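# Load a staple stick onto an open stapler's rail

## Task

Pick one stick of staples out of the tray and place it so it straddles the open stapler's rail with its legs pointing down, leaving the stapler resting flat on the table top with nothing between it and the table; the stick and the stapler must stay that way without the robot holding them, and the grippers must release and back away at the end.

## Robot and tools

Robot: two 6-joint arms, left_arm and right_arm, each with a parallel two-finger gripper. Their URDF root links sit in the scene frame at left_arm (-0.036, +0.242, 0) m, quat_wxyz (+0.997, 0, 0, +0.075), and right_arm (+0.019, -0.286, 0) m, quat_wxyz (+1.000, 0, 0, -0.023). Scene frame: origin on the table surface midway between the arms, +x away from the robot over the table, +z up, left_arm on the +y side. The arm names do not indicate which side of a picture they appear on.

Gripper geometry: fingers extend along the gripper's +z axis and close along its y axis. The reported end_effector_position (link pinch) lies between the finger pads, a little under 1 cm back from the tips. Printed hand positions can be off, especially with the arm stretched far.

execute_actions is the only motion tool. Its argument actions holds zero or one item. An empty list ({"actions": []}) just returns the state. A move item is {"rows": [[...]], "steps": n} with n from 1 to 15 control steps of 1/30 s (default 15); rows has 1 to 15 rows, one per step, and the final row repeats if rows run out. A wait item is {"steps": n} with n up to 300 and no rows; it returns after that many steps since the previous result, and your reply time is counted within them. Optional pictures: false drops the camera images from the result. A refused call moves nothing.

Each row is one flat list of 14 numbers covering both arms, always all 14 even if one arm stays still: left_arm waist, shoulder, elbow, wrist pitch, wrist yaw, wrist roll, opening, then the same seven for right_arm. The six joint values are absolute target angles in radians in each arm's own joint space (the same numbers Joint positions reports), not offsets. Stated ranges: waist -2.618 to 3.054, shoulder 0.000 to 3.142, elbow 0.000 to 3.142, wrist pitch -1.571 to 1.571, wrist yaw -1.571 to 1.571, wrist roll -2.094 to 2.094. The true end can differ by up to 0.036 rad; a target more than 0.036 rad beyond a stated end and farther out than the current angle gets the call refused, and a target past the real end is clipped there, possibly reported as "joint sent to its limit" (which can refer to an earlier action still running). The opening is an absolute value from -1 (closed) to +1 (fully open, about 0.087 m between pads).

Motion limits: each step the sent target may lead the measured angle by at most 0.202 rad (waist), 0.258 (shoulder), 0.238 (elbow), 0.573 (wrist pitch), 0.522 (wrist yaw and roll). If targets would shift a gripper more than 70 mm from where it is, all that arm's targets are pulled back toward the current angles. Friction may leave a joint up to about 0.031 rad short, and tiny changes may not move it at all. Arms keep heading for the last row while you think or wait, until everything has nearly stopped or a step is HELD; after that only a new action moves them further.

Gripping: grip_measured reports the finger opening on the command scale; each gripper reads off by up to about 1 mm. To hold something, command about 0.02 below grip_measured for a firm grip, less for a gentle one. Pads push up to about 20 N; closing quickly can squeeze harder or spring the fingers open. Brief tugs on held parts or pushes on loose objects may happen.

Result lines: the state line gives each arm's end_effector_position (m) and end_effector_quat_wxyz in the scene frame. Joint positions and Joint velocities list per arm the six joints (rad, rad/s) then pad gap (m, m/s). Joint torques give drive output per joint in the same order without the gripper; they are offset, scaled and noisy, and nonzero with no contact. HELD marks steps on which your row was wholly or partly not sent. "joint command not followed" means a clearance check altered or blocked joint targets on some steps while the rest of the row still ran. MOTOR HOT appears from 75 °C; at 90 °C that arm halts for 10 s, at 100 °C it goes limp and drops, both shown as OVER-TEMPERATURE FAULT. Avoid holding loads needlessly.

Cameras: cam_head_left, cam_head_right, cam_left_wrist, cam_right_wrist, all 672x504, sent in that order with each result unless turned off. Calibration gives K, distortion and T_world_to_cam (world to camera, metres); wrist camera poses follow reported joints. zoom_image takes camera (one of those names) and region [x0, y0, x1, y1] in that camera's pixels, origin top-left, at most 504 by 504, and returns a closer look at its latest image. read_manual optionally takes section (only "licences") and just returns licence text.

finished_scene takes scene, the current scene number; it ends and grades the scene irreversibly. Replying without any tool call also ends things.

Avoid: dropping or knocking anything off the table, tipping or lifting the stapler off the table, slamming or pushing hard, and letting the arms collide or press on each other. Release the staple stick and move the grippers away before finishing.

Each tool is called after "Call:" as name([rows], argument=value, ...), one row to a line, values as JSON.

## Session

Call:
execute_actions(actions=[])

Scene clock: 0.00 s of 4800.00 s.
left_arm: end_effector_position=(+0.1136, +0.0392, +0.2153) grip_measured=+0.980 end_effector_quat_wxyz=(+0.595, -0.123, +0.721, -0.334) | right_arm: end_effector_position=(+0.1439, -0.6457, +0.1525) grip_measured=+1.000 end_effector_quat_wxyz=(+0.625, +0.758, +0.142, -0.117)
Joint positions: left_arm=[-1.76   0.562  0.409 -0.074 -1.259 -0.897  0.087] | right_arm=[-1.1    1.228  0.371  0.647  0.417  1.286  0.087]
Joint velocities: left_arm=[-0.002 -0.007  0.002 -0.022  0.051  0.007 -0.001] | right_arm=[ 0.002 -0.012 -0.012 -0.095  0.007  0.007  0.   ]
Joint torques (N m, as the arm reports them, + toward a larger angle): no reading
Motor temperatures (°C, as the motors report them): left_arm=[21 21 22 21 23 20] | right_arm=[22 21 21 25 21 23]
camera_calibration (this result's frames):
cam_left_wrist: T_world_to_cam=[[-0.243936, -0.748875, 0.616183, -0.0774924], [-0.889995, -0.0795233, -0.448982, 0.215653], [0.385233, -0.657922, -0.647096, 0.256646], [0, 0, 0, 1]] pos_world=[0.0741589, 0.12797, 0.310649]
cam_right_wrist: T_world_to_cam=[[-0.359163, 0.162303, -0.919054, 0.297581], [0.601626, 0.793102, -0.0950532, 0.458715], [0.713477, -0.587066, -0.382498, -0.281712], [0, 0, 0, 1]] pos_world=[0.0319007, -0.577489, 0.209341]

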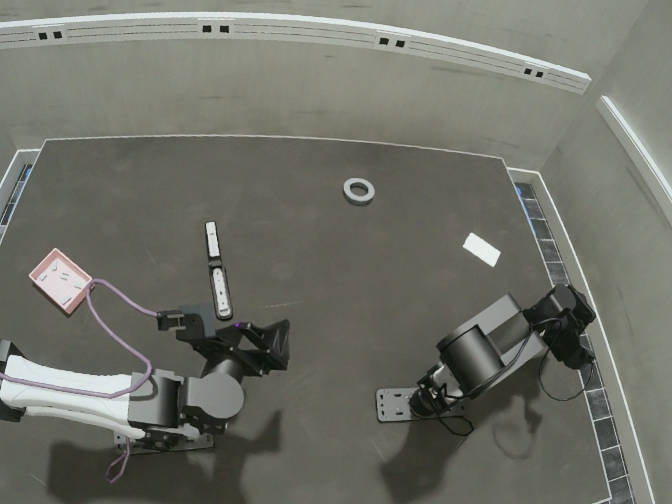

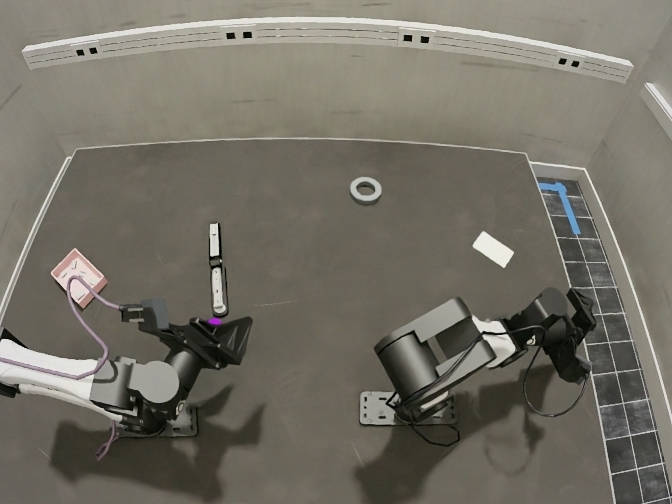

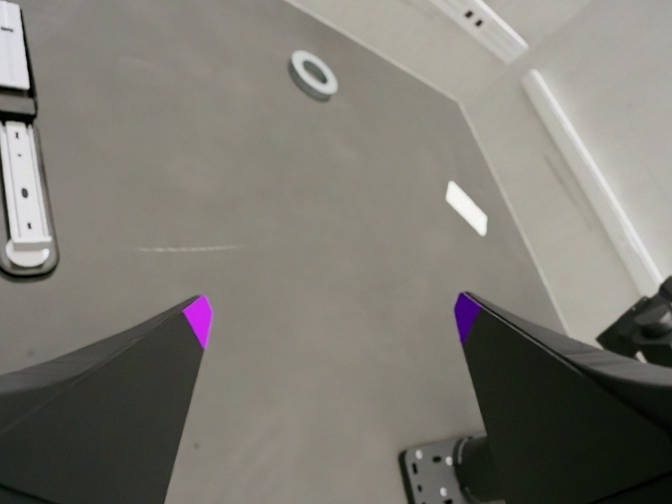

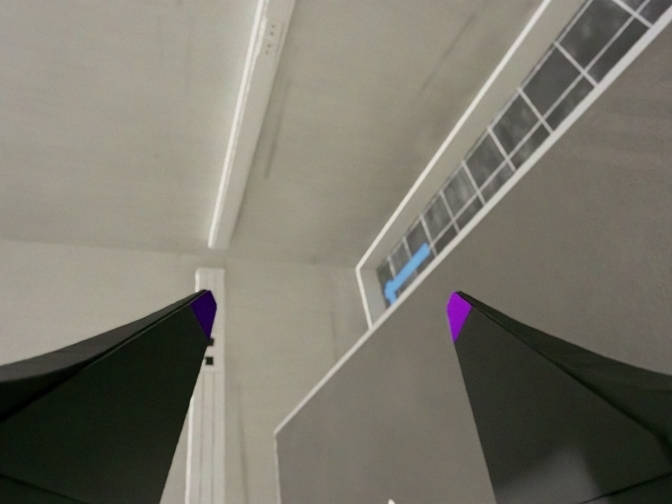

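Call:
execute_actions([
  {"rows":[[-1,1.2,1.4,-1.0,-0.4,0.5,0,-1.1,1.228,0.371,0.647,0.417,1.286,1]]},
], pictures=false)

Call:
execute_actions([
  {"rows":[[0.45,1.7,1.738,-1.313,0,1.57,0,-1.1,1.228,0.371,0.647,0.417,1.286,1]]},
], pictures=false)

Call:
execute_actions([
  {"rows":[[0.45,1.99,1.738,-1.325,0,1.57,0,-1.1,1.228,0.371,0.647,0.417,1.286,1]]},
], pictures=false)

Call:
execute_actions([
  {"steps":30},
])

Scene clock: 1.63 s of 4800.00 s.
left_arm: end_effector_position=(+0.2287, +0.0769, +0.2920) grip_measured=+0.000 end_effector_quat_wxyz=(+0.448, +0.423, +0.782, +0.098) | right_arm: end_effector_position=(+0.1439, -0.6457, +0.1525) grip_measured=+1.000 end_effector_quat_wxyz=(+0.625, +0.758, +0.142, -0.117)
Joint positions: left_arm=[-1.002  1.198  1.4   -0.905 -0.456  0.354  0.044] | right_arm=[-1.1    1.228  0.371  0.647  0.417  1.286  0.087]
Joint velocities: left_arm=[ 0.002 -0.227  0.208 -0.183  0.227  0.916 -0.   ] | right_arm=[ 0.007 -0.007  0.012  0.081  0.022  0.051  0.   ]
Joint torques (N m, as the arm reports them, + toward a larger angle): left_arm=[-0.17 -2.38  4.93  0.88 -0.09  0.1 ] | right_arm=[ 0.27 -4.33  7.13  2.09  0.07  0.03]
Motor temperatures (°C, as the motors report them): left_arm=[21 21 22 22 23 20] | right_arm=[22 22 21 25 21 23]
Steps of this call (steps 1 to 34: nothing new was sent; steps 35 to 49: all 15 steps of this action). Readings (joint positions):
35: left_arm=[-1.720 0.595 0.455 -0.171 -1.183 -0.818] | right_arm=[-1.100 1.228 0.371 0.647 0.417 1.286]
36: left_arm=[-1.643 0.676 0.539 -0.285 -1.084 -0.717] | right_arm=[-1.100 1.228 0.371 0.647 0.417 1.286]
38: left_arm=[-1.493 0.856 0.721 -0.492 -0.884 -0.516] | right_arm=[-1.100 1.228 0.371 0.647 0.417 1.286]
42: left_arm=[-1.204 1.174 1.065 -0.782 -0.591 -0.112] | right_arm=[-1.100 1.228 0.371 0.647 0.417 1.286]
49: the state above

Scene clock: 2.13 s of 4800.00 s.
left_arm: end_effector_position=(+0.3374, +0.3268, +0.1950) grip_measured=+0.000 end_effector_quat_wxyz=(+0.102, +0.616, +0.772, +0.119) | right_arm: end_effector_position=(+0.1439, -0.6457, +0.1525) grip_measured=+1.000 end_effector_quat_wxyz=(+0.625, +0.758, +0.142, -0.117)
Joint positions: left_arm=[-0.046  1.733  1.728 -1.252 -0.026  1.455  0.044] | right_arm=[-1.1    1.228  0.371  0.647  0.417  1.286  0.087]
Joint velocities: left_arm=[ 2.063 -0.081  0.002 -0.11   0.081  0.564 -0.001] | right_arm=[ 0.002  0.002  0.002 -0.066 -0.066 -0.066  0.   ]
Joint torques (N m, as the arm reports them, + toward a larger angle): left_arm=[-0.7  -9.92  6.33  0.37  0.04  0.13] | right_arm=[ 0.27 -4.33  7.12  2.1   0.07  0.03]
Motor temperatures (°C, as the motors report them): left_arm=[21 22 22 22 23 20] | right_arm=[22 22 21 26 21 23]
Steps of this call (steps 1 to 15: all 15 steps of this action). Readings (joint positions):
1: left_arm=[-0.967 1.227 1.460 -0.985 -0.374 0.444] | right_arm=[-1.100 1.228 0.371 0.647 0.417 1.286]
2: left_arm=[-0.901 1.290 1.555 -1.065 -0.295 0.546] | right_arm=[-1.100 1.228 0.371 0.647 0.417 1.286]
4: left_arm=[-0.765 1.432 1.694 -1.115 -0.195 0.733] | right_arm=[-1.100 1.228 0.371 0.647 0.417 1.286]
8: left_arm=[-0.545 1.642 1.728 -1.166 -0.095 1.055] | right_arm=[-1.100 1.228 0.371 0.647 0.417 1.286]
15: the state above

Scene clock: 2.63 s of 4800.00 s.
left_arm: end_effector_position=(+0.2529, +0.5018, +0.0994) grip_measured=+0.000 end_effector_quat_wxyz=(-0.003, +0.452, +0.892, +0.009) | right_arm: end_effector_position=(+0.1439, -0.6457, +0.1525) grip_measured=+1.000 end_effector_quat_wxyz=(+0.625, +0.758, +0.142, -0.117)
Joint positions: left_arm=[ 0.469  2.004  1.745 -1.298 -0.015  1.557  0.044] | right_arm=[-1.1    1.228  0.371  0.647  0.417  1.286  0.087]
Joint velocities: left_arm=[-0.198  0.007 -0.017 -0.051  0.081  0.081  0.001] | right_arm=[ 0.002  0.002 -0.007  0.066  0.007  0.037  0.   ]
Joint torques (N m, as the arm reports them, + toward a larger angle): left_arm=[ -1.02 -10.95   4.72   0.04   0.09   0.15] | right_arm=[ 0.26 -4.31  7.12  2.09  0.07  0.03]
Motor temperatures (°C, as the motors report them): left_arm=[21 22 22 22 23 20] | right_arm=[22 22 21 26 21 23]
Steps of this call (steps 1 to 15: all 15 steps of this action). Readings (joint positions):
1: left_arm=[0.019 1.746 1.733 -1.260 -0.026 1.470] | right_arm=[-1.100 1.228 0.371 0.647 0.417 1.286]
2: left_arm=[0.075 1.769 1.742 -1.262 -0.026 1.481] | right_arm=[-1.100 1.228 0.371 0.647 0.417 1.286]
4: left_arm=[0.170 1.838 1.745 -1.263 -0.022 1.500] | right_arm=[-1.100 1.228 0.371 0.647 0.417 1.286]
8: left_arm=[0.376 1.975 1.745 -1.270 -0.013 1.533] | right_arm=[-1.100 1.228 0.371 0.647 0.417 1.286]
15: the state above

Scene clock: 3.63 s of 4800.00 s.
left_arm: end_effector_position=(+0.2558, +0.4952, +0.0991) grip_measured=+0.000 end_effector_quat_wxyz=(-0.003, +0.462, +0.887, +0.003) | right_arm: end_effector_position=(+0.1439, -0.6457, +0.1525) grip_measured=+1.000 end_effector_quat_wxyz=(+0.625, +0.758, +0.142, -0.117)
Joint positions: left_arm=[ 0.454  2.004  1.745 -1.308 -0.008  1.565  0.044] | right_arm=[-1.1    1.228  0.371  0.647  0.417  1.286  0.087]
Joint velocities: left_arm=[ 0.007  0.012 -0.002 -0.022  0.022  0.037  0.   ] | right_arm=[ 0.002 -0.017  0.022 -0.037 -0.037 -0.007  0.   ]
Joint torques (N m, as the arm reports them, + toward a larger angle): left_arm=[ -0.72 -10.91   4.74   0.01   0.09   0.15] | right_arm=[ 0.27 -4.31  7.12  2.1   0.07  0.03]
Motor temperatures (°C, as the motors report them): left_arm=[21 22 22 22 23 20] | right_arm=[22 22 21 26 21 23]
Steps of this call (steps 1 to 30: the robot went on to your last target). Readings (joint positions):
1: left_arm=[0.463 2.004 1.745 -1.300 -0.013 1.559] | right_arm=[-1.100 1.228 0.371 0.647 0.417 1.286]
2: left_arm=[0.458 2.004 1.745 -1.302 -0.011 1.560] | right_arm=[-1.100 1.228 0.371 0.647 0.417 1.286]
4: left_arm=[0.454 2.004 1.745 -1.304 -0.009 1.562] | right_arm=[-1.100 1.228 0.371 0.647 0.417 1.286]
8: left_arm=[0.454 2.004 1.745 -1.307 -0.008 1.564] | right_arm=[-1.100 1.228 0.371 0.647 0.417 1.286]
30: the state above
All arms were judged still, so your last target was given up. Only a new action makes them travel on or press farther. Fingers that are still opening or closing keep moving.
camera_calibration (this result's frames):
cam_left_wrist: T_world_to_cam=[[-0.829366, -0.558451, 0.0168388, 0.485096], [-0.336182, 0.522889, 0.783306, -0.235755], [-0.446243, 0.643987, -0.621408, -0.00780699], [0, 0, 0, 1]] pos_world=[0.319582, 0.399204, 0.171649]
cam_right_wrist: T_world_to_cam=[[-0.359163, 0.162303, -0.919054, 0.297581], [0.601626, 0.793102, -0.0950532, 0.458715], [0.713477, -0.587066, -0.382498, -0.281712], [0, 0, 0, 1]] pos_world=[0.0319007, -0.577489, 0.209341]

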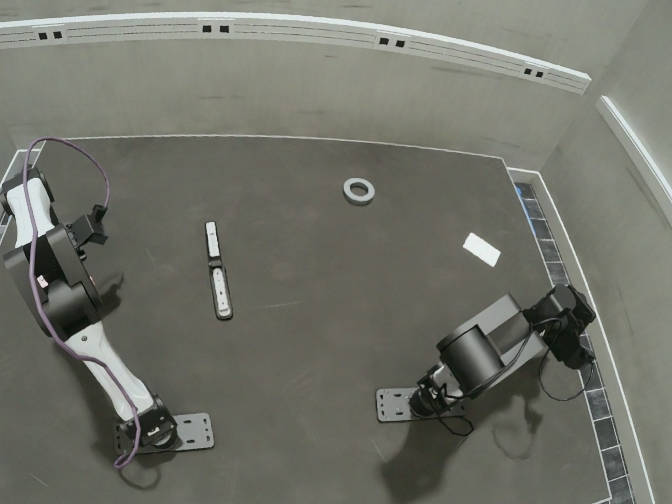

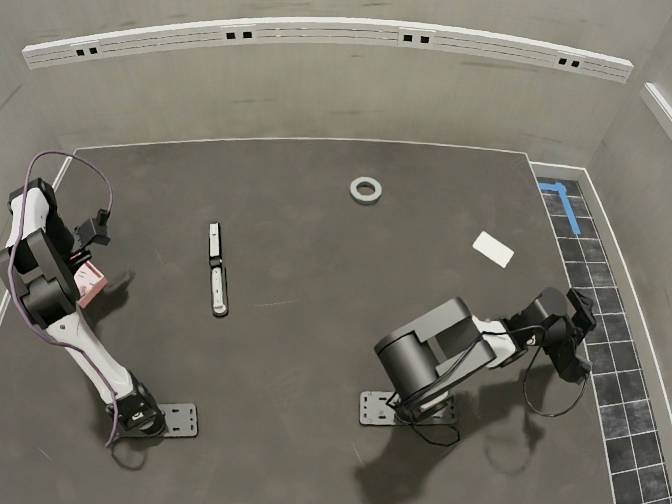

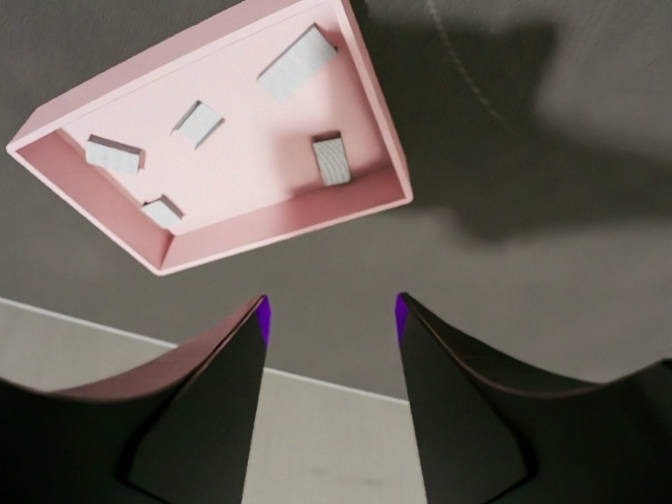

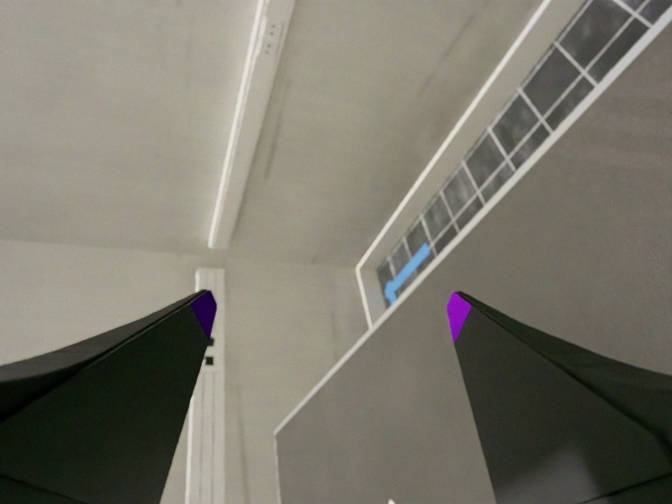

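Call:
execute_actions(actions=[])

Call:
zoom_image(camera="cam_left_wrist", region=[80,20,400,260])

Scene clock: 6.00 s of 4800.00 s.
left_arm: end_effector_position=(+0.2558, +0.4952, +0.0991) grip_measured=+0.000 end_effector_quat_wxyz=(-0.003, +0.462, +0.887, +0.003) | right_arm: end_effector_position=(+0.1439, -0.6457, +0.1525) grip_measured=+1.000 end_effector_quat_wxyz=(+0.625, +0.758, +0.142, -0.117)
Joint positions: left_arm=[ 0.454  2.004  1.745 -1.308 -0.008  1.565  0.044] | right_arm=[-1.1    1.228  0.371  0.647  0.417  1.286  0.087]
Joint velocities: left_arm=[ 0.002 -0.022 -0.002 -0.051  0.022  0.037  0.   ] | right_arm=[ 0.012  0.002 -0.017 -0.095 -0.066  0.022  0.   ]
Joint torques (N m, as the arm reports them, + toward a larger angle): left_arm=[ -0.71 -10.9    4.71   0.01   0.09   0.15] | right_arm=[ 0.26 -4.33  7.11  2.1   0.07  0.03]
Motor temperatures (°C, as the motors report them): left_arm=[21 23 22 22 23 20] | right_arm=[22 22 21 27 21 23]
Steps of this call (steps 1 to 71: nothing new was sent). Readings (joint positions):
1: left_arm=[0.454 2.004 1.745 -1.308 -0.008 1.565] | right_arm=[-1.100 1.228 0.371 0.647 0.417 1.286]
2: left_arm=[0.454 2.004 1.745 -1.308 -0.008 1.565] | right_arm=[-1.100 1.228 0.371 0.647 0.417 1.286]
4: left_arm=[0.454 2.004 1.745 -1.308 -0.008 1.565] | right_arm=[-1.100 1.228 0.371 0.647 0.417 1.286]
8: left_arm=[0.454 2.004 1.745 -1.308 -0.008 1.565] | right_arm=[-1.100 1.228 0.371 0.647 0.417 1.286]
71: the state above
camera_calibration (this result's frames):
cam_left_wrist: T_world_to_cam=[[-0.829366, -0.558451, 0.0168388, 0.485096], [-0.336182, 0.522889, 0.783306, -0.235755], [-0.446243, 0.643987, -0.621408, -0.00780699], [0, 0, 0, 1]] pos_world=[0.319582, 0.399204, 0.171649]
cam_right_wrist: T_world_to_cam=[[-0.359163, 0.162303, -0.919054, 0.297581], [0.601626, 0.793102, -0.0950532, 0.458715], [0.713477, -0.587066, -0.382498, -0.281712], [0, 0, 0, 1]] pos_world=[0.0319007, -0.577489, 0.209341]

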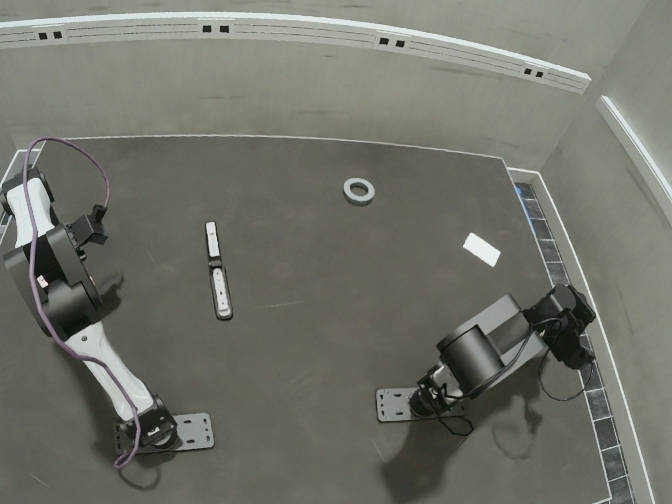

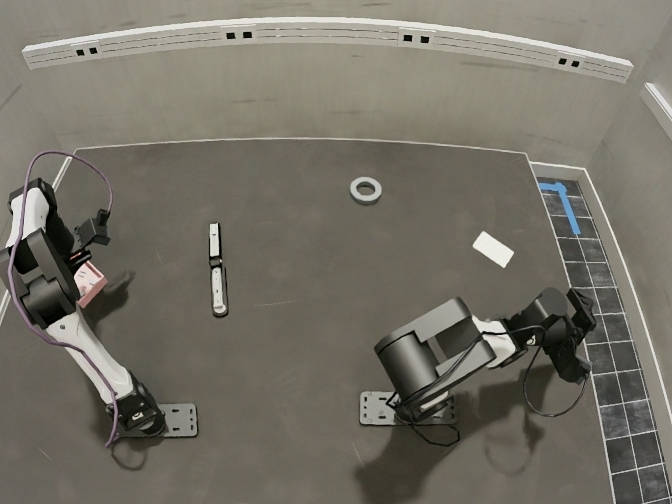

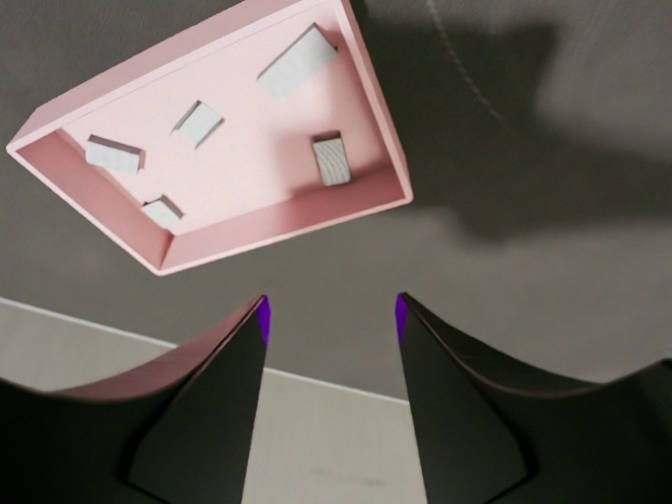

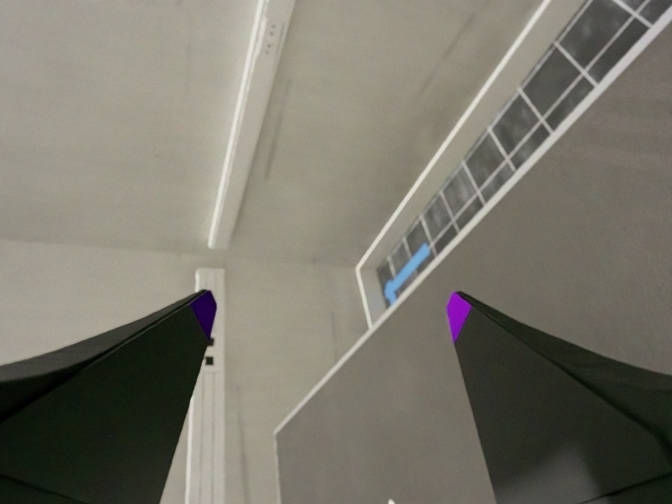

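Region (80, 20, 400, 260) of cam_left_wrist's 672x504 image, scaled by 1.575, with more detail than that image has; it fills the top 378 rows of this view, and the rest is white.

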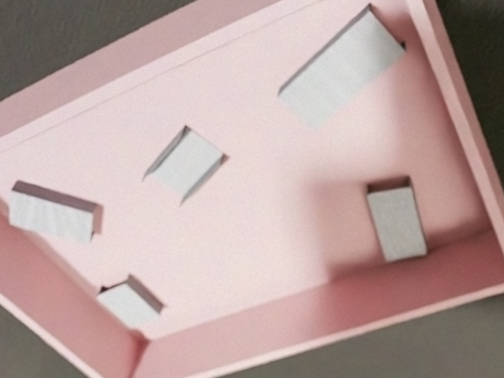

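Call:
execute_actions([
  {"rows":[[0.48,2.075,1.646,-1.165,0,1.369,-0.5,-1.1,1.228,0.371,0.647,0.417,1.286,1]]},
], pictures=false)

Call:
execute_actions([
  {"steps":10},
])

Scene clock: 7.87 s of 4800.00 s.
left_arm: end_effector_position=(+0.2473, +0.4975, +0.0510) grip_measured=-0.500 end_effector_quat_wxyz=(-0.012, +0.369, +0.929, -0.013) | right_arm: end_effector_position=(+0.1439, -0.6457, +0.1525) grip_measured=+1.000 end_effector_quat_wxyz=(+0.625, +0.758, +0.142, -0.117)
Joint positions: left_arm=[ 0.474  2.073  1.654 -1.186 -0.006  1.381  0.022] | right_arm=[-1.1    1.228  0.371  0.647  0.417  1.286  0.087]
Joint velocities: left_arm=[-0.012  0.012  0.002  0.022 -0.051 -0.066 -0.001] | right_arm=[-0.002  0.007 -0.012 -0.007 -0.081  0.022  0.   ]
Joint torques (N m, as the arm reports them, + toward a larger angle): left_arm=[  0.16 -10.15   4.58   0.23   0.06   0.05] | right_arm=[ 0.28 -4.32  7.12  2.1   0.07  0.03]
Motor temperatures (°C, as the motors report them): left_arm=[21 23 22 22 23 20] | right_arm=[22 22 22 27 21 23]
Steps of this call (steps 1 to 41: nothing new was sent; steps 42 to 56: all 15 steps of this action). Readings (joint positions):
42: left_arm=[0.455 2.006 1.730 -1.289 -0.007 1.535] | right_arm=[-1.100 1.228 0.371 0.647 0.417 1.286]
43: left_arm=[0.458 2.008 1.711 -1.264 -0.006 1.502] | right_arm=[-1.100 1.228 0.371 0.647 0.417 1.286]
45: left_arm=[0.467 2.033 1.679 -1.233 -0.006 1.456] | right_arm=[-1.100 1.228 0.371 0.647 0.417 1.286]
49: left_arm=[0.474 2.073 1.654 -1.205 -0.006 1.407] | right_arm=[-1.100 1.228 0.371 0.647 0.417 1.286]
56: the state above

Scene clock: 8.20 s of 4800.00 s.
left_arm: end_effector_position=(+0.2479, +0.4978, +0.0510) grip_measured=-0.500 end_effector_quat_wxyz=(-0.011, +0.366, +0.930, -0.011) | right_arm: end_effector_position=(+0.1439, -0.6457, +0.1525) grip_measured=+1.000 end_effector_quat_wxyz=(+0.625, +0.758, +0.142, -0.117)
Joint positions: left_arm=[ 0.474  2.073  1.654 -1.182 -0.006  1.375  0.022] | right_arm=[-1.1    1.228  0.371  0.647  0.417  1.286  0.087]
Joint velocities: left_arm=[ 0.002 -0.002 -0.002 -0.007  0.037  0.095 -0.   ] | right_arm=[ 0.012  0.007 -0.007  0.095 -0.051 -0.007  0.   ]
Joint torques (N m, as the arm reports them, + toward a larger angle): left_arm=[  0.17 -10.17   4.54   0.26   0.06   0.05] | right_arm=[ 0.27 -4.31  7.12  2.1   0.07  0.03]
Motor temperatures (°C, as the motors report them): left_arm=[21 23 22 22 23 20] | right_arm=[22 22 22 27 21 23]
Steps of this call (steps 1 to 10: the robot went on to your last target). Readings (joint positions):
1: left_arm=[0.474 2.073 1.654 -1.185 -0.006 1.380] | right_arm=[-1.100 1.228 0.371 0.647 0.417 1.286]
2: left_arm=[0.474 2.073 1.654 -1.185 -0.006 1.379] | right_arm=[-1.100 1.228 0.371 0.647 0.417 1.286]
4: left_arm=[0.474 2.073 1.654 -1.183 -0.006 1.377] | right_arm=[-1.100 1.228 0.371 0.647 0.417 1.286]
8: left_arm=[0.474 2.073 1.654 -1.182 -0.006 1.375] | right_arm=[-1.100 1.228 0.371 0.647 0.417 1.286]
10: the state above
camera_calibration (this result's frames):
cam_left_wrist: T_world_to_cam=[[-0.693475, -0.718801, 0.0491706, 0.525334], [-0.418534, 0.457457, 0.784578, -0.149194], [-0.586449, 0.523505, -0.618078, 0.0516146], [0, 0, 0, 1]] pos_world=[0.332133, 0.41884, 0.123125]
cam_right_wrist: T_world_to_cam=[[-0.359163, 0.162303, -0.919054, 0.297581], [0.601626, 0.793102, -0.0950532, 0.458715], [0.713477, -0.587066, -0.382498, -0.281712], [0, 0, 0, 1]] pos_world=[0.0319007, -0.577489, 0.209341]

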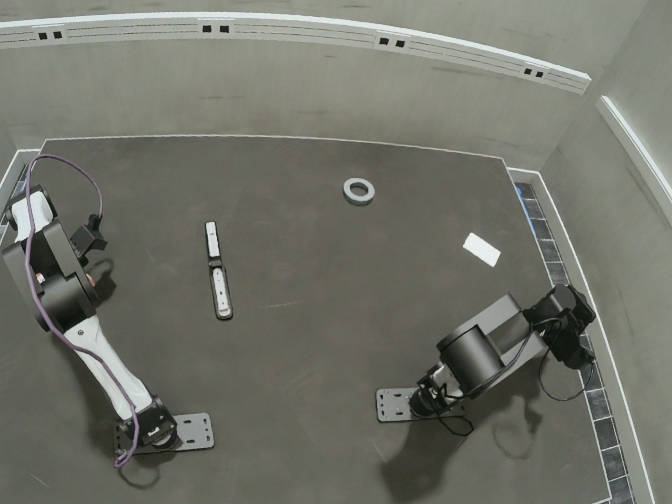

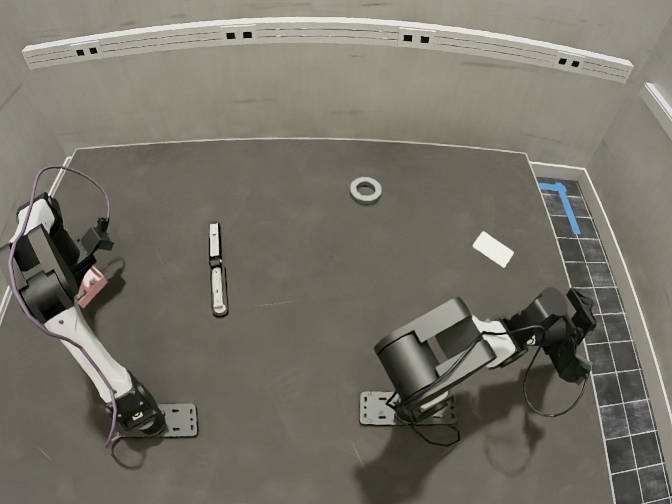

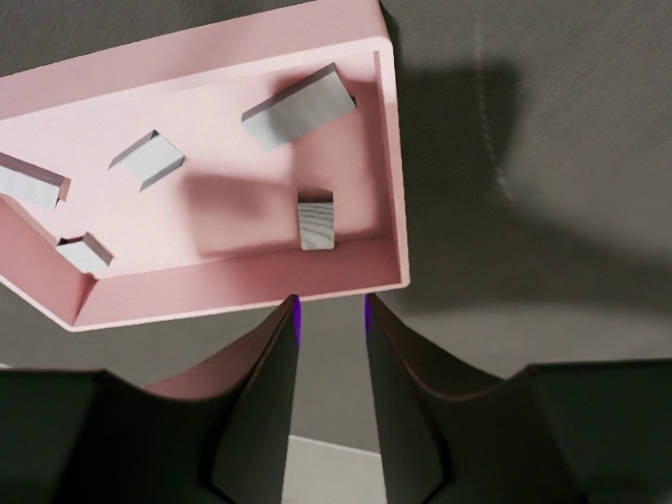

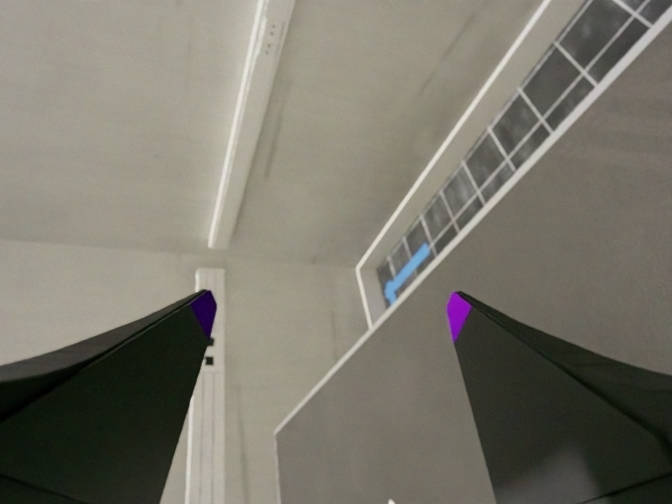

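Call:
execute_actions([
  {"rows":[[0.45,2.075,1.646,-1.135,0,1.36,-0.5,-1.1,1.228,0.371,0.647,0.417,1.286,1]]},
], pictures=false)

Call:
execute_actions([
  {"rows":[[0.45,2.08,1.62,-1.11,0,1.36,-0.5,-1.1,1.228,0.371,0.647,0.417,1.286,1],[0.45,2.08,1.62,-1.09,0,1.36,-0.5,-1.1,1.228,0.371,0.647,0.417,1.286,1],[0.45,2.085,1.585,-1.065,0,1.36,-0.5,-1.1,1.228,0.371,0.647,0.417,1.286,1]]},
])

Scene clock: 9.90 s of 4800.00 s.
left_arm: end_effector_position=(+0.2582, +0.4964, +0.0506) grip_measured=-0.500 end_effector_quat_wxyz=(-0.003, +0.371, +0.929, +0.001) | right_arm: end_effector_position=(+0.1439, -0.6457, +0.1525) grip_measured=+1.000 end_effector_quat_wxyz=(+0.625, +0.758, +0.142, -0.117)
Joint positions: left_arm=[ 0.456  2.073  1.654 -1.153 -0.006  1.366  0.022] | right_arm=[-1.1    1.228  0.371  0.647  0.417  1.286  0.087]
Joint velocities: left_arm=[-0.017 -0.017 -0.002 -0.051 -0.066  0.051 -0.   ] | right_arm=[ 0.007 -0.017  0.012 -0.007 -0.051 -0.037  0.   ]
Joint torques (N m, as the arm reports them, + toward a larger angle): left_arm=[ -0.91 -10.24   4.6    0.32   0.06   0.05] | right_arm=[ 0.27 -4.32  7.12  2.1   0.07  0.03]
Motor temperatures (°C, as the motors report them): left_arm=[21 24 23 22 23 20] | right_arm=[22 22 22 27 21 23]
Steps of this call (steps 1 to 15: the robot went on to your last target; steps 16 to 36: nothing new was sent; steps 37 to 51: all 15 steps of this action). Readings (joint positions):
37: left_arm=[0.473 2.073 1.654 -1.179 -0.006 1.373] | right_arm=[-1.100 1.228 0.371 0.647 0.417 1.286]
38: left_arm=[0.471 2.073 1.654 -1.174 -0.006 1.371] | right_arm=[-1.100 1.228 0.371 0.647 0.417 1.286]
40: left_arm=[0.463 2.073 1.654 -1.165 -0.006 1.369] | right_arm=[-1.100 1.228 0.371 0.647 0.417 1.286]
44: left_arm=[0.456 2.073 1.654 -1.157 -0.006 1.367] | right_arm=[-1.100 1.228 0.371 0.647 0.417 1.286]
51: the state above

Scene clock: 10.40 s of 4800.00 s.
left_arm: end_effector_position=(+0.2584, +0.4966, +0.0369) grip_measured=-0.500 end_effector_quat_wxyz=(+0.001, +0.371, +0.929, +0.006) | right_arm: end_effector_position=(+0.1439, -0.6457, +0.1525) grip_measured=+1.000 end_effector_quat_wxyz=(+0.625, +0.758, +0.142, -0.117)
Joint positions: left_arm=[ 0.456  2.073  1.598 -1.085 -0.006  1.365  0.022] | right_arm=[-1.1    1.228  0.371  0.647  0.417  1.286  0.087]
Joint velocities: left_arm=[ 0.007  0.012 -0.012  0.051 -0.11  -0.007 -0.   ] | right_arm=[-0.002  0.007 -0.002  0.066  0.022 -0.007  0.   ]
Joint torques (N m, as the arm reports them, + toward a larger angle): left_arm=[-0.94 -9.49  4.07  0.33  0.07  0.05] | right_arm=[ 0.27 -4.32  7.12  2.1   0.07  0.02]
Motor temperatures (°C, as the motors report them): left_arm=[21 24 23 22 23 20] | right_arm=[22 22 22 28 21 23]
Steps of this call (steps 1 to 15: all 15 steps of this action). Readings (joint positions):
1: left_arm=[0.456 2.073 1.651 -1.148 -0.006 1.366] | right_arm=[-1.100 1.228 0.371 0.647 0.417 1.286]
2: left_arm=[0.456 2.073 1.647 -1.141 -0.006 1.366] | right_arm=[-1.100 1.228 0.371 0.647 0.417 1.286]
4: left_arm=[0.456 2.073 1.624 -1.115 -0.006 1.365] | right_arm=[-1.100 1.228 0.371 0.647 0.417 1.286]
8: left_arm=[0.456 2.073 1.599 -1.101 -0.006 1.365] | right_arm=[-1.100 1.228 0.371 0.647 0.417 1.286]
15: the state above
camera_calibration (this result's frames):
cam_left_wrist: T_world_to_cam=[[-0.700731, -0.713378, 0.00823865, 0.533114], [-0.441165, 0.442362, 0.780827, -0.119675], [-0.560669, 0.543515, -0.624694, 0.033375], [0, 0, 0, 1]] pos_world=[0.339485, 0.415111, 0.109902]
cam_right_wrist: T_world_to_cam=[[-0.359163, 0.162303, -0.919054, 0.297581], [0.601626, 0.793102, -0.0950532, 0.458715], [0.713477, -0.587066, -0.382498, -0.281712], [0, 0, 0, 1]] pos_world=[0.0319007, -0.577489, 0.209341]

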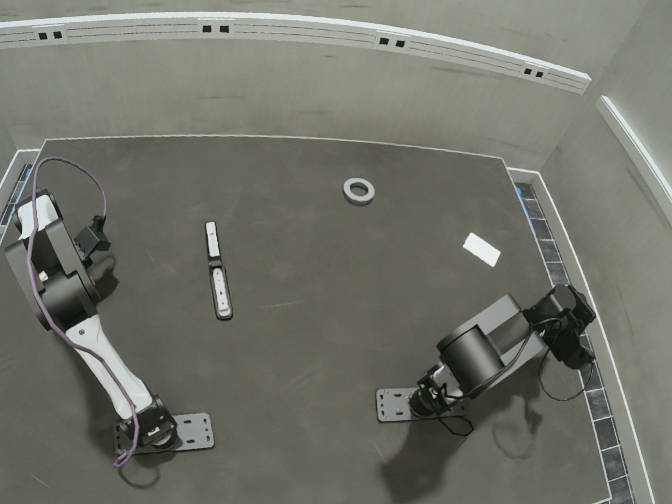

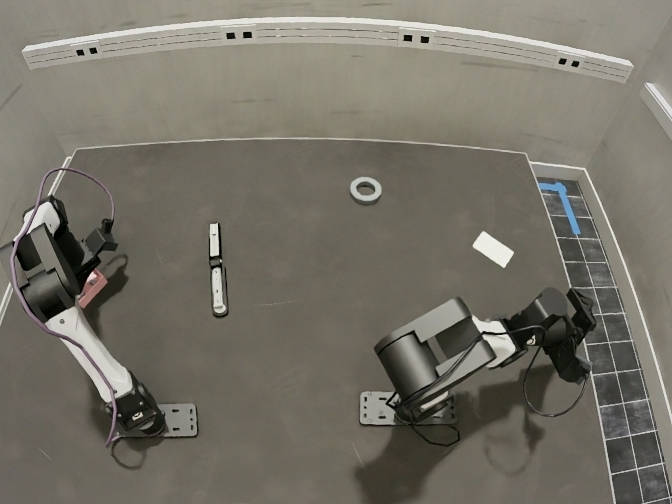

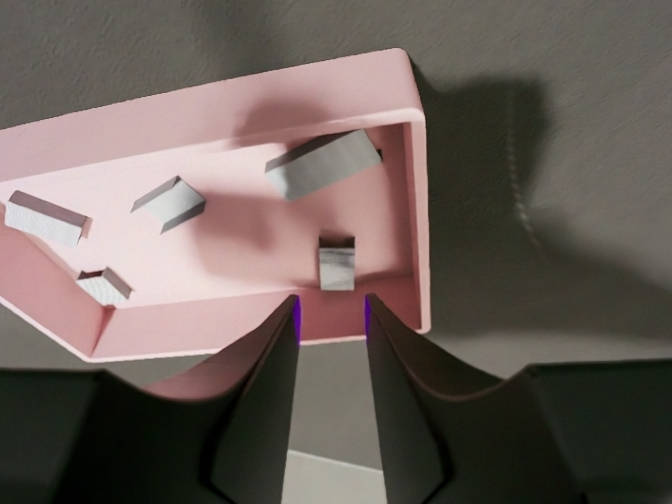

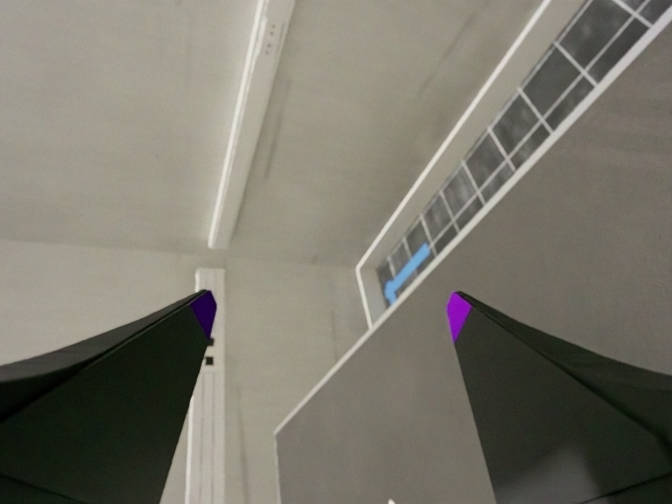

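Call:
execute_actions([
  {"rows":[[0.443,2.095,1.57,-1.05,0,1.36,-0.5,-1.1,1.228,0.371,0.647,0.417,1.286,1],[0.443,2.095,1.57,-1.04,0,1.36,-0.5,-1.1,1.228,0.371,0.647,0.417,1.286,1],[0.443,2.105,1.538,-1.022,0,1.36,-0.5,-1.1,1.228,0.371,0.647,0.417,1.286,1]]},
])

Scene clock: 11.40 s of 4800.00 s.
left_arm: end_effector_position=(+0.2554, +0.4922, +0.0202) grip_measured=-0.500 end_effector_quat_wxyz=(-0.004, +0.373, +0.928, -0.001) | right_arm: end_effector_position=(+0.1439, -0.6457, +0.1525) grip_measured=+1.000 end_effector_quat_wxyz=(+0.625, +0.758, +0.142, -0.117)
Joint positions: left_arm=[ 0.451  2.088  1.552 -1.041 -0.006  1.365  0.022] | right_arm=[-1.1    1.228  0.371  0.647  0.417  1.286  0.087]
Joint velocities: left_arm=[-0.002 -0.007 -0.002 -0.037 -0.022  0.125 -0.   ] | right_arm=[-0.002 -0.002  0.007  0.022  0.081  0.007  0.   ]
Joint torques (N m, as the arm reports them, + toward a larger angle): left_arm=[-1.16 -9.12  4.    0.29  0.06  0.05] | right_arm=[ 0.28 -4.32  7.12  2.1   0.07  0.02]
Motor temperatures (°C, as the motors report them): left_arm=[21 24 23 22 23 20] | right_arm=[22 22 22 28 21 23]
Steps of this call (steps 1 to 15: the robot went on to your last target; steps 16 to 30: all 15 steps of this action). Readings (joint positions):
16: left_arm=[0.456 2.073 1.597 -1.079 -0.006 1.365] | right_arm=[-1.100 1.228 0.371 0.647 0.417 1.286]
17: left_arm=[0.455 2.073 1.594 -1.075 -0.006 1.365] | right_arm=[-1.100 1.228 0.371 0.647 0.417 1.286]
19: left_arm=[0.453 2.073 1.576 -1.057 -0.006 1.365] | right_arm=[-1.100 1.228 0.371 0.647 0.417 1.286]
23: left_arm=[0.451 2.085 1.553 -1.050 -0.006 1.365] | right_arm=[-1.100 1.228 0.371 0.647 0.417 1.286]
30: the state above
camera_calibration (this result's frames):
cam_left_wrist: T_world_to_cam=[[-0.704008, -0.709721, 0.0258479, 0.526765], [-0.427405, 0.45247, 0.782685, -0.114525], [-0.567184, 0.53997, -0.621881, 0.0269907], [0, 0, 0, 1]] pos_world=[0.337207, 0.411101, 0.0928063]
cam_right_wrist: T_world_to_cam=[[-0.359163, 0.162303, -0.919054, 0.297581], [0.601626, 0.793102, -0.0950532, 0.458715], [0.713477, -0.587066, -0.382498, -0.281712], [0, 0, 0, 1]] pos_world=[0.0319007, -0.577489, 0.209341]

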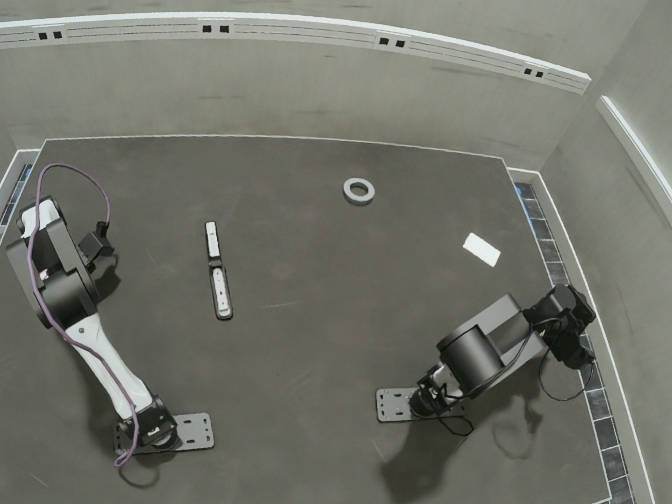

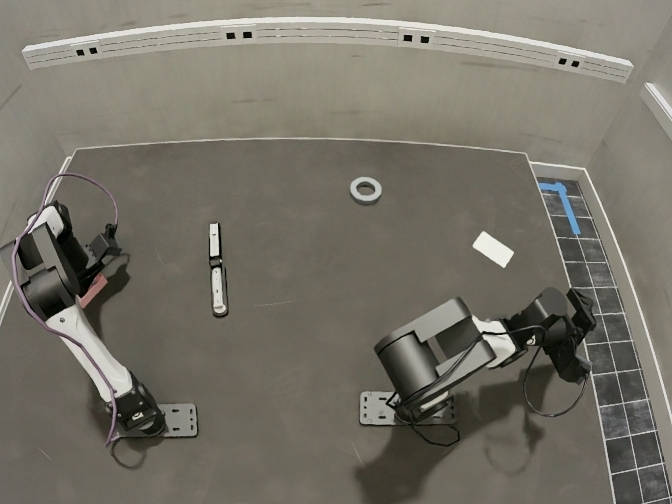

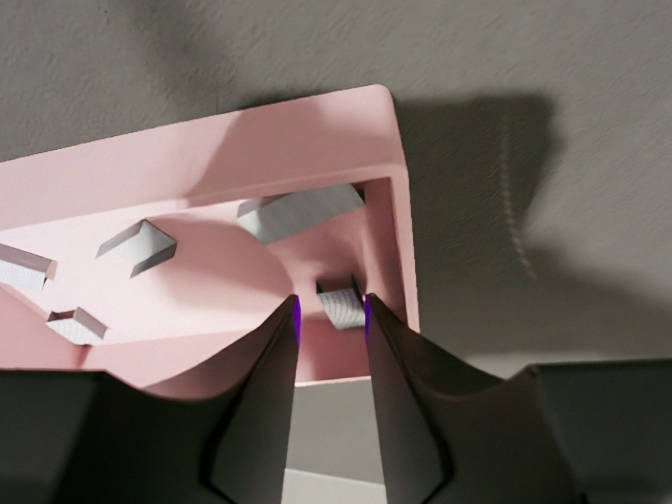

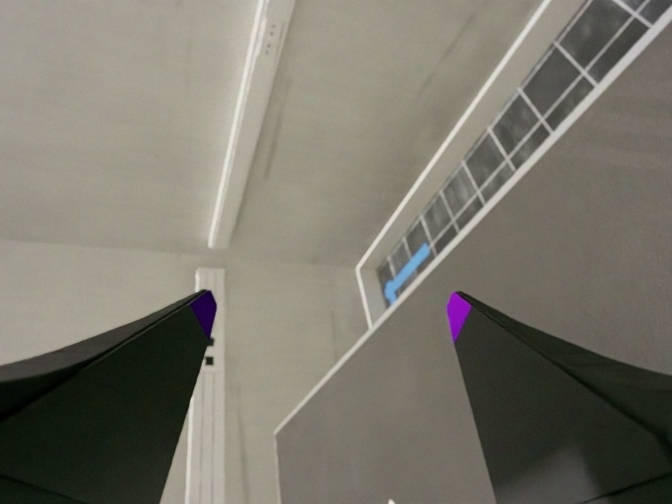

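Call:
zoom_image(camera="cam_left_wrist", region=[260,240,440,400])

Region (260, 240, 440, 400) of cam_left_wrist's 672x504 image, scaled by 2.800, with more detail than that image has.

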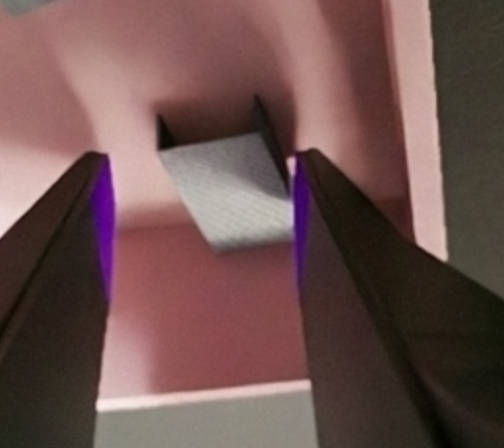

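Call:
execute_actions([
  {"rows":[[0.443,2.055,1.538,-1.022,0,1.36,-0.5,-1.1,1.228,0.371,0.647,0.417,1.286,1],[0.443,2.055,1.538,-1.022,0,1.36,-0.5,-1.1,1.228,0.371,0.647,0.417,1.286,1],[0.443,2.055,1.538,-1.022,0,1.36,-0.5,-1.1,1.228,0.371,0.647,0.417,1.286,1],[0.443,2.055,1.538,-1.022,0,1.2,-0.45,-1.1,1.228,0.371,0.647,0.417,1.286,1]]},
])

Scene clock: 13.43 s of 4800.00 s.
left_arm: end_effector_position=(+0.2531, +0.4885, +0.0248) grip_measured=-0.450 end_effector_quat_wxyz=(+0.001, +0.303, +0.953, +0.005) | right_arm: end_effector_position=(+0.1439, -0.6457, +0.1525) grip_measured=+1.000 end_effector_quat_wxyz=(+0.625, +0.758, +0.142, -0.117)
Joint positions: left_arm=[ 0.451  2.075  1.552 -1.038 -0.006  1.216  0.024] | right_arm=[-1.1    1.228  0.371  0.647  0.417  1.286  0.087]
Joint velocities: left_arm=[-0.002  0.012 -0.007 -0.051 -0.051 -0.051 -0.   ] | right_arm=[-0.002  0.007  0.002 -0.051 -0.037  0.022  0.   ]
Joint torques (N m, as the arm reports them, + toward a larger angle): left_arm=[ -1.13 -11.73   4.03   0.33   0.06   0.05] | right_arm=[ 0.27 -4.32  7.11  2.1   0.07  0.03]
Motor temperatures (°C, as the motors report them): left_arm=[21 24 23 22 23 20] | right_arm=[22 22 22 28 21 23]
Steps of this call (steps 1 to 15: the robot went on to your last target; steps 16 to 46: nothing new was sent; steps 47 to 61: all 15 steps of this action). Readings (joint positions):
47: left_arm=[0.451 2.088 1.552 -1.039 -0.006 1.365] | right_arm=[-1.100 1.228 0.371 0.647 0.417 1.286]
48: left_arm=[0.451 2.088 1.552 -1.039 -0.006 1.365] | right_arm=[-1.100 1.228 0.371 0.647 0.417 1.286]
50: left_arm=[0.451 2.087 1.552 -1.039 -0.006 1.340] | right_arm=[-1.100 1.228 0.371 0.647 0.417 1.286]
54: left_arm=[0.451 2.079 1.552 -1.039 -0.006 1.260] | right_arm=[-1.100 1.228 0.371 0.647 0.417 1.286]
61: the state above
camera_calibration (this result's frames):
cam_left_wrist: T_world_to_cam=[[-0.591264, -0.80642, 0.00963614, 0.541497], [-0.500102, 0.375994, 0.780081, -0.0616448], [-0.632696, 0.456415, -0.625604, 0.0880136], [0, 0, 0, 1]] pos_world=[0.345025, 0.419682, 0.0979317]
cam_right_wrist: T_world_to_cam=[[-0.359163, 0.162303, -0.919054, 0.297581], [0.601626, 0.793102, -0.0950532, 0.458715], [0.713477, -0.587066, -0.382498, -0.281712], [0, 0, 0, 1]] pos_world=[0.0319007, -0.577489, 0.209341]

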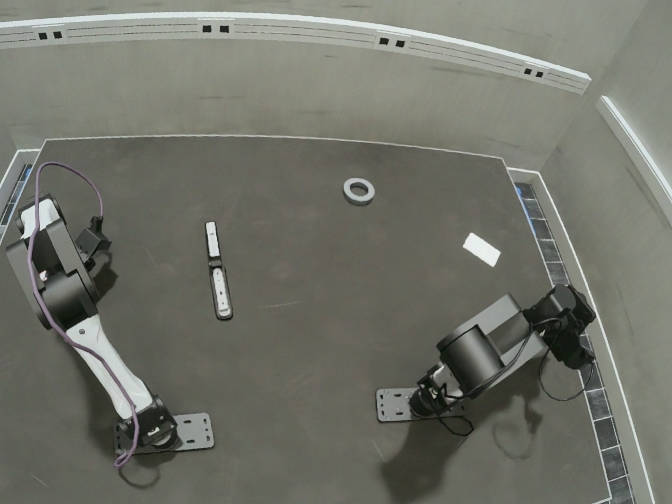

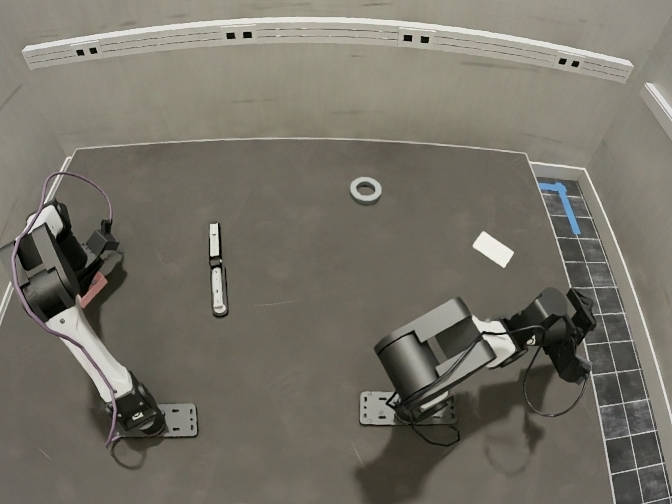

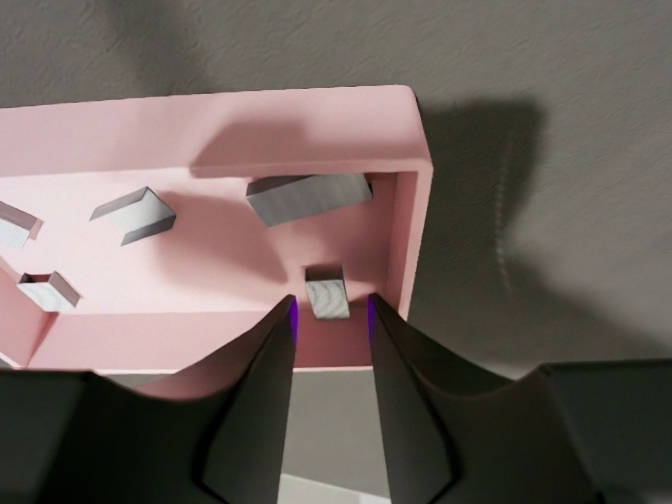

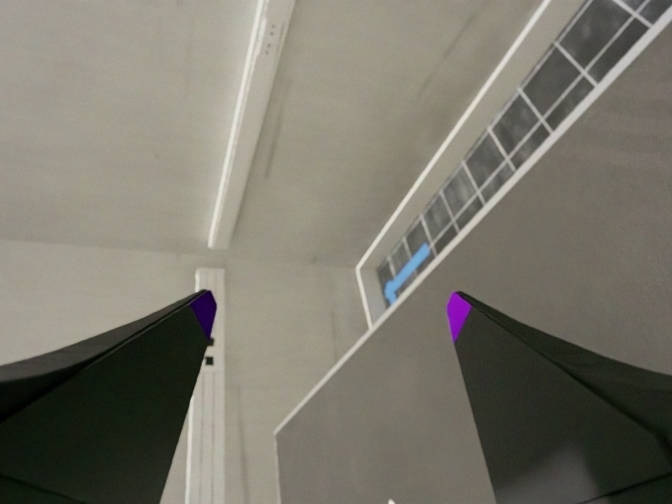

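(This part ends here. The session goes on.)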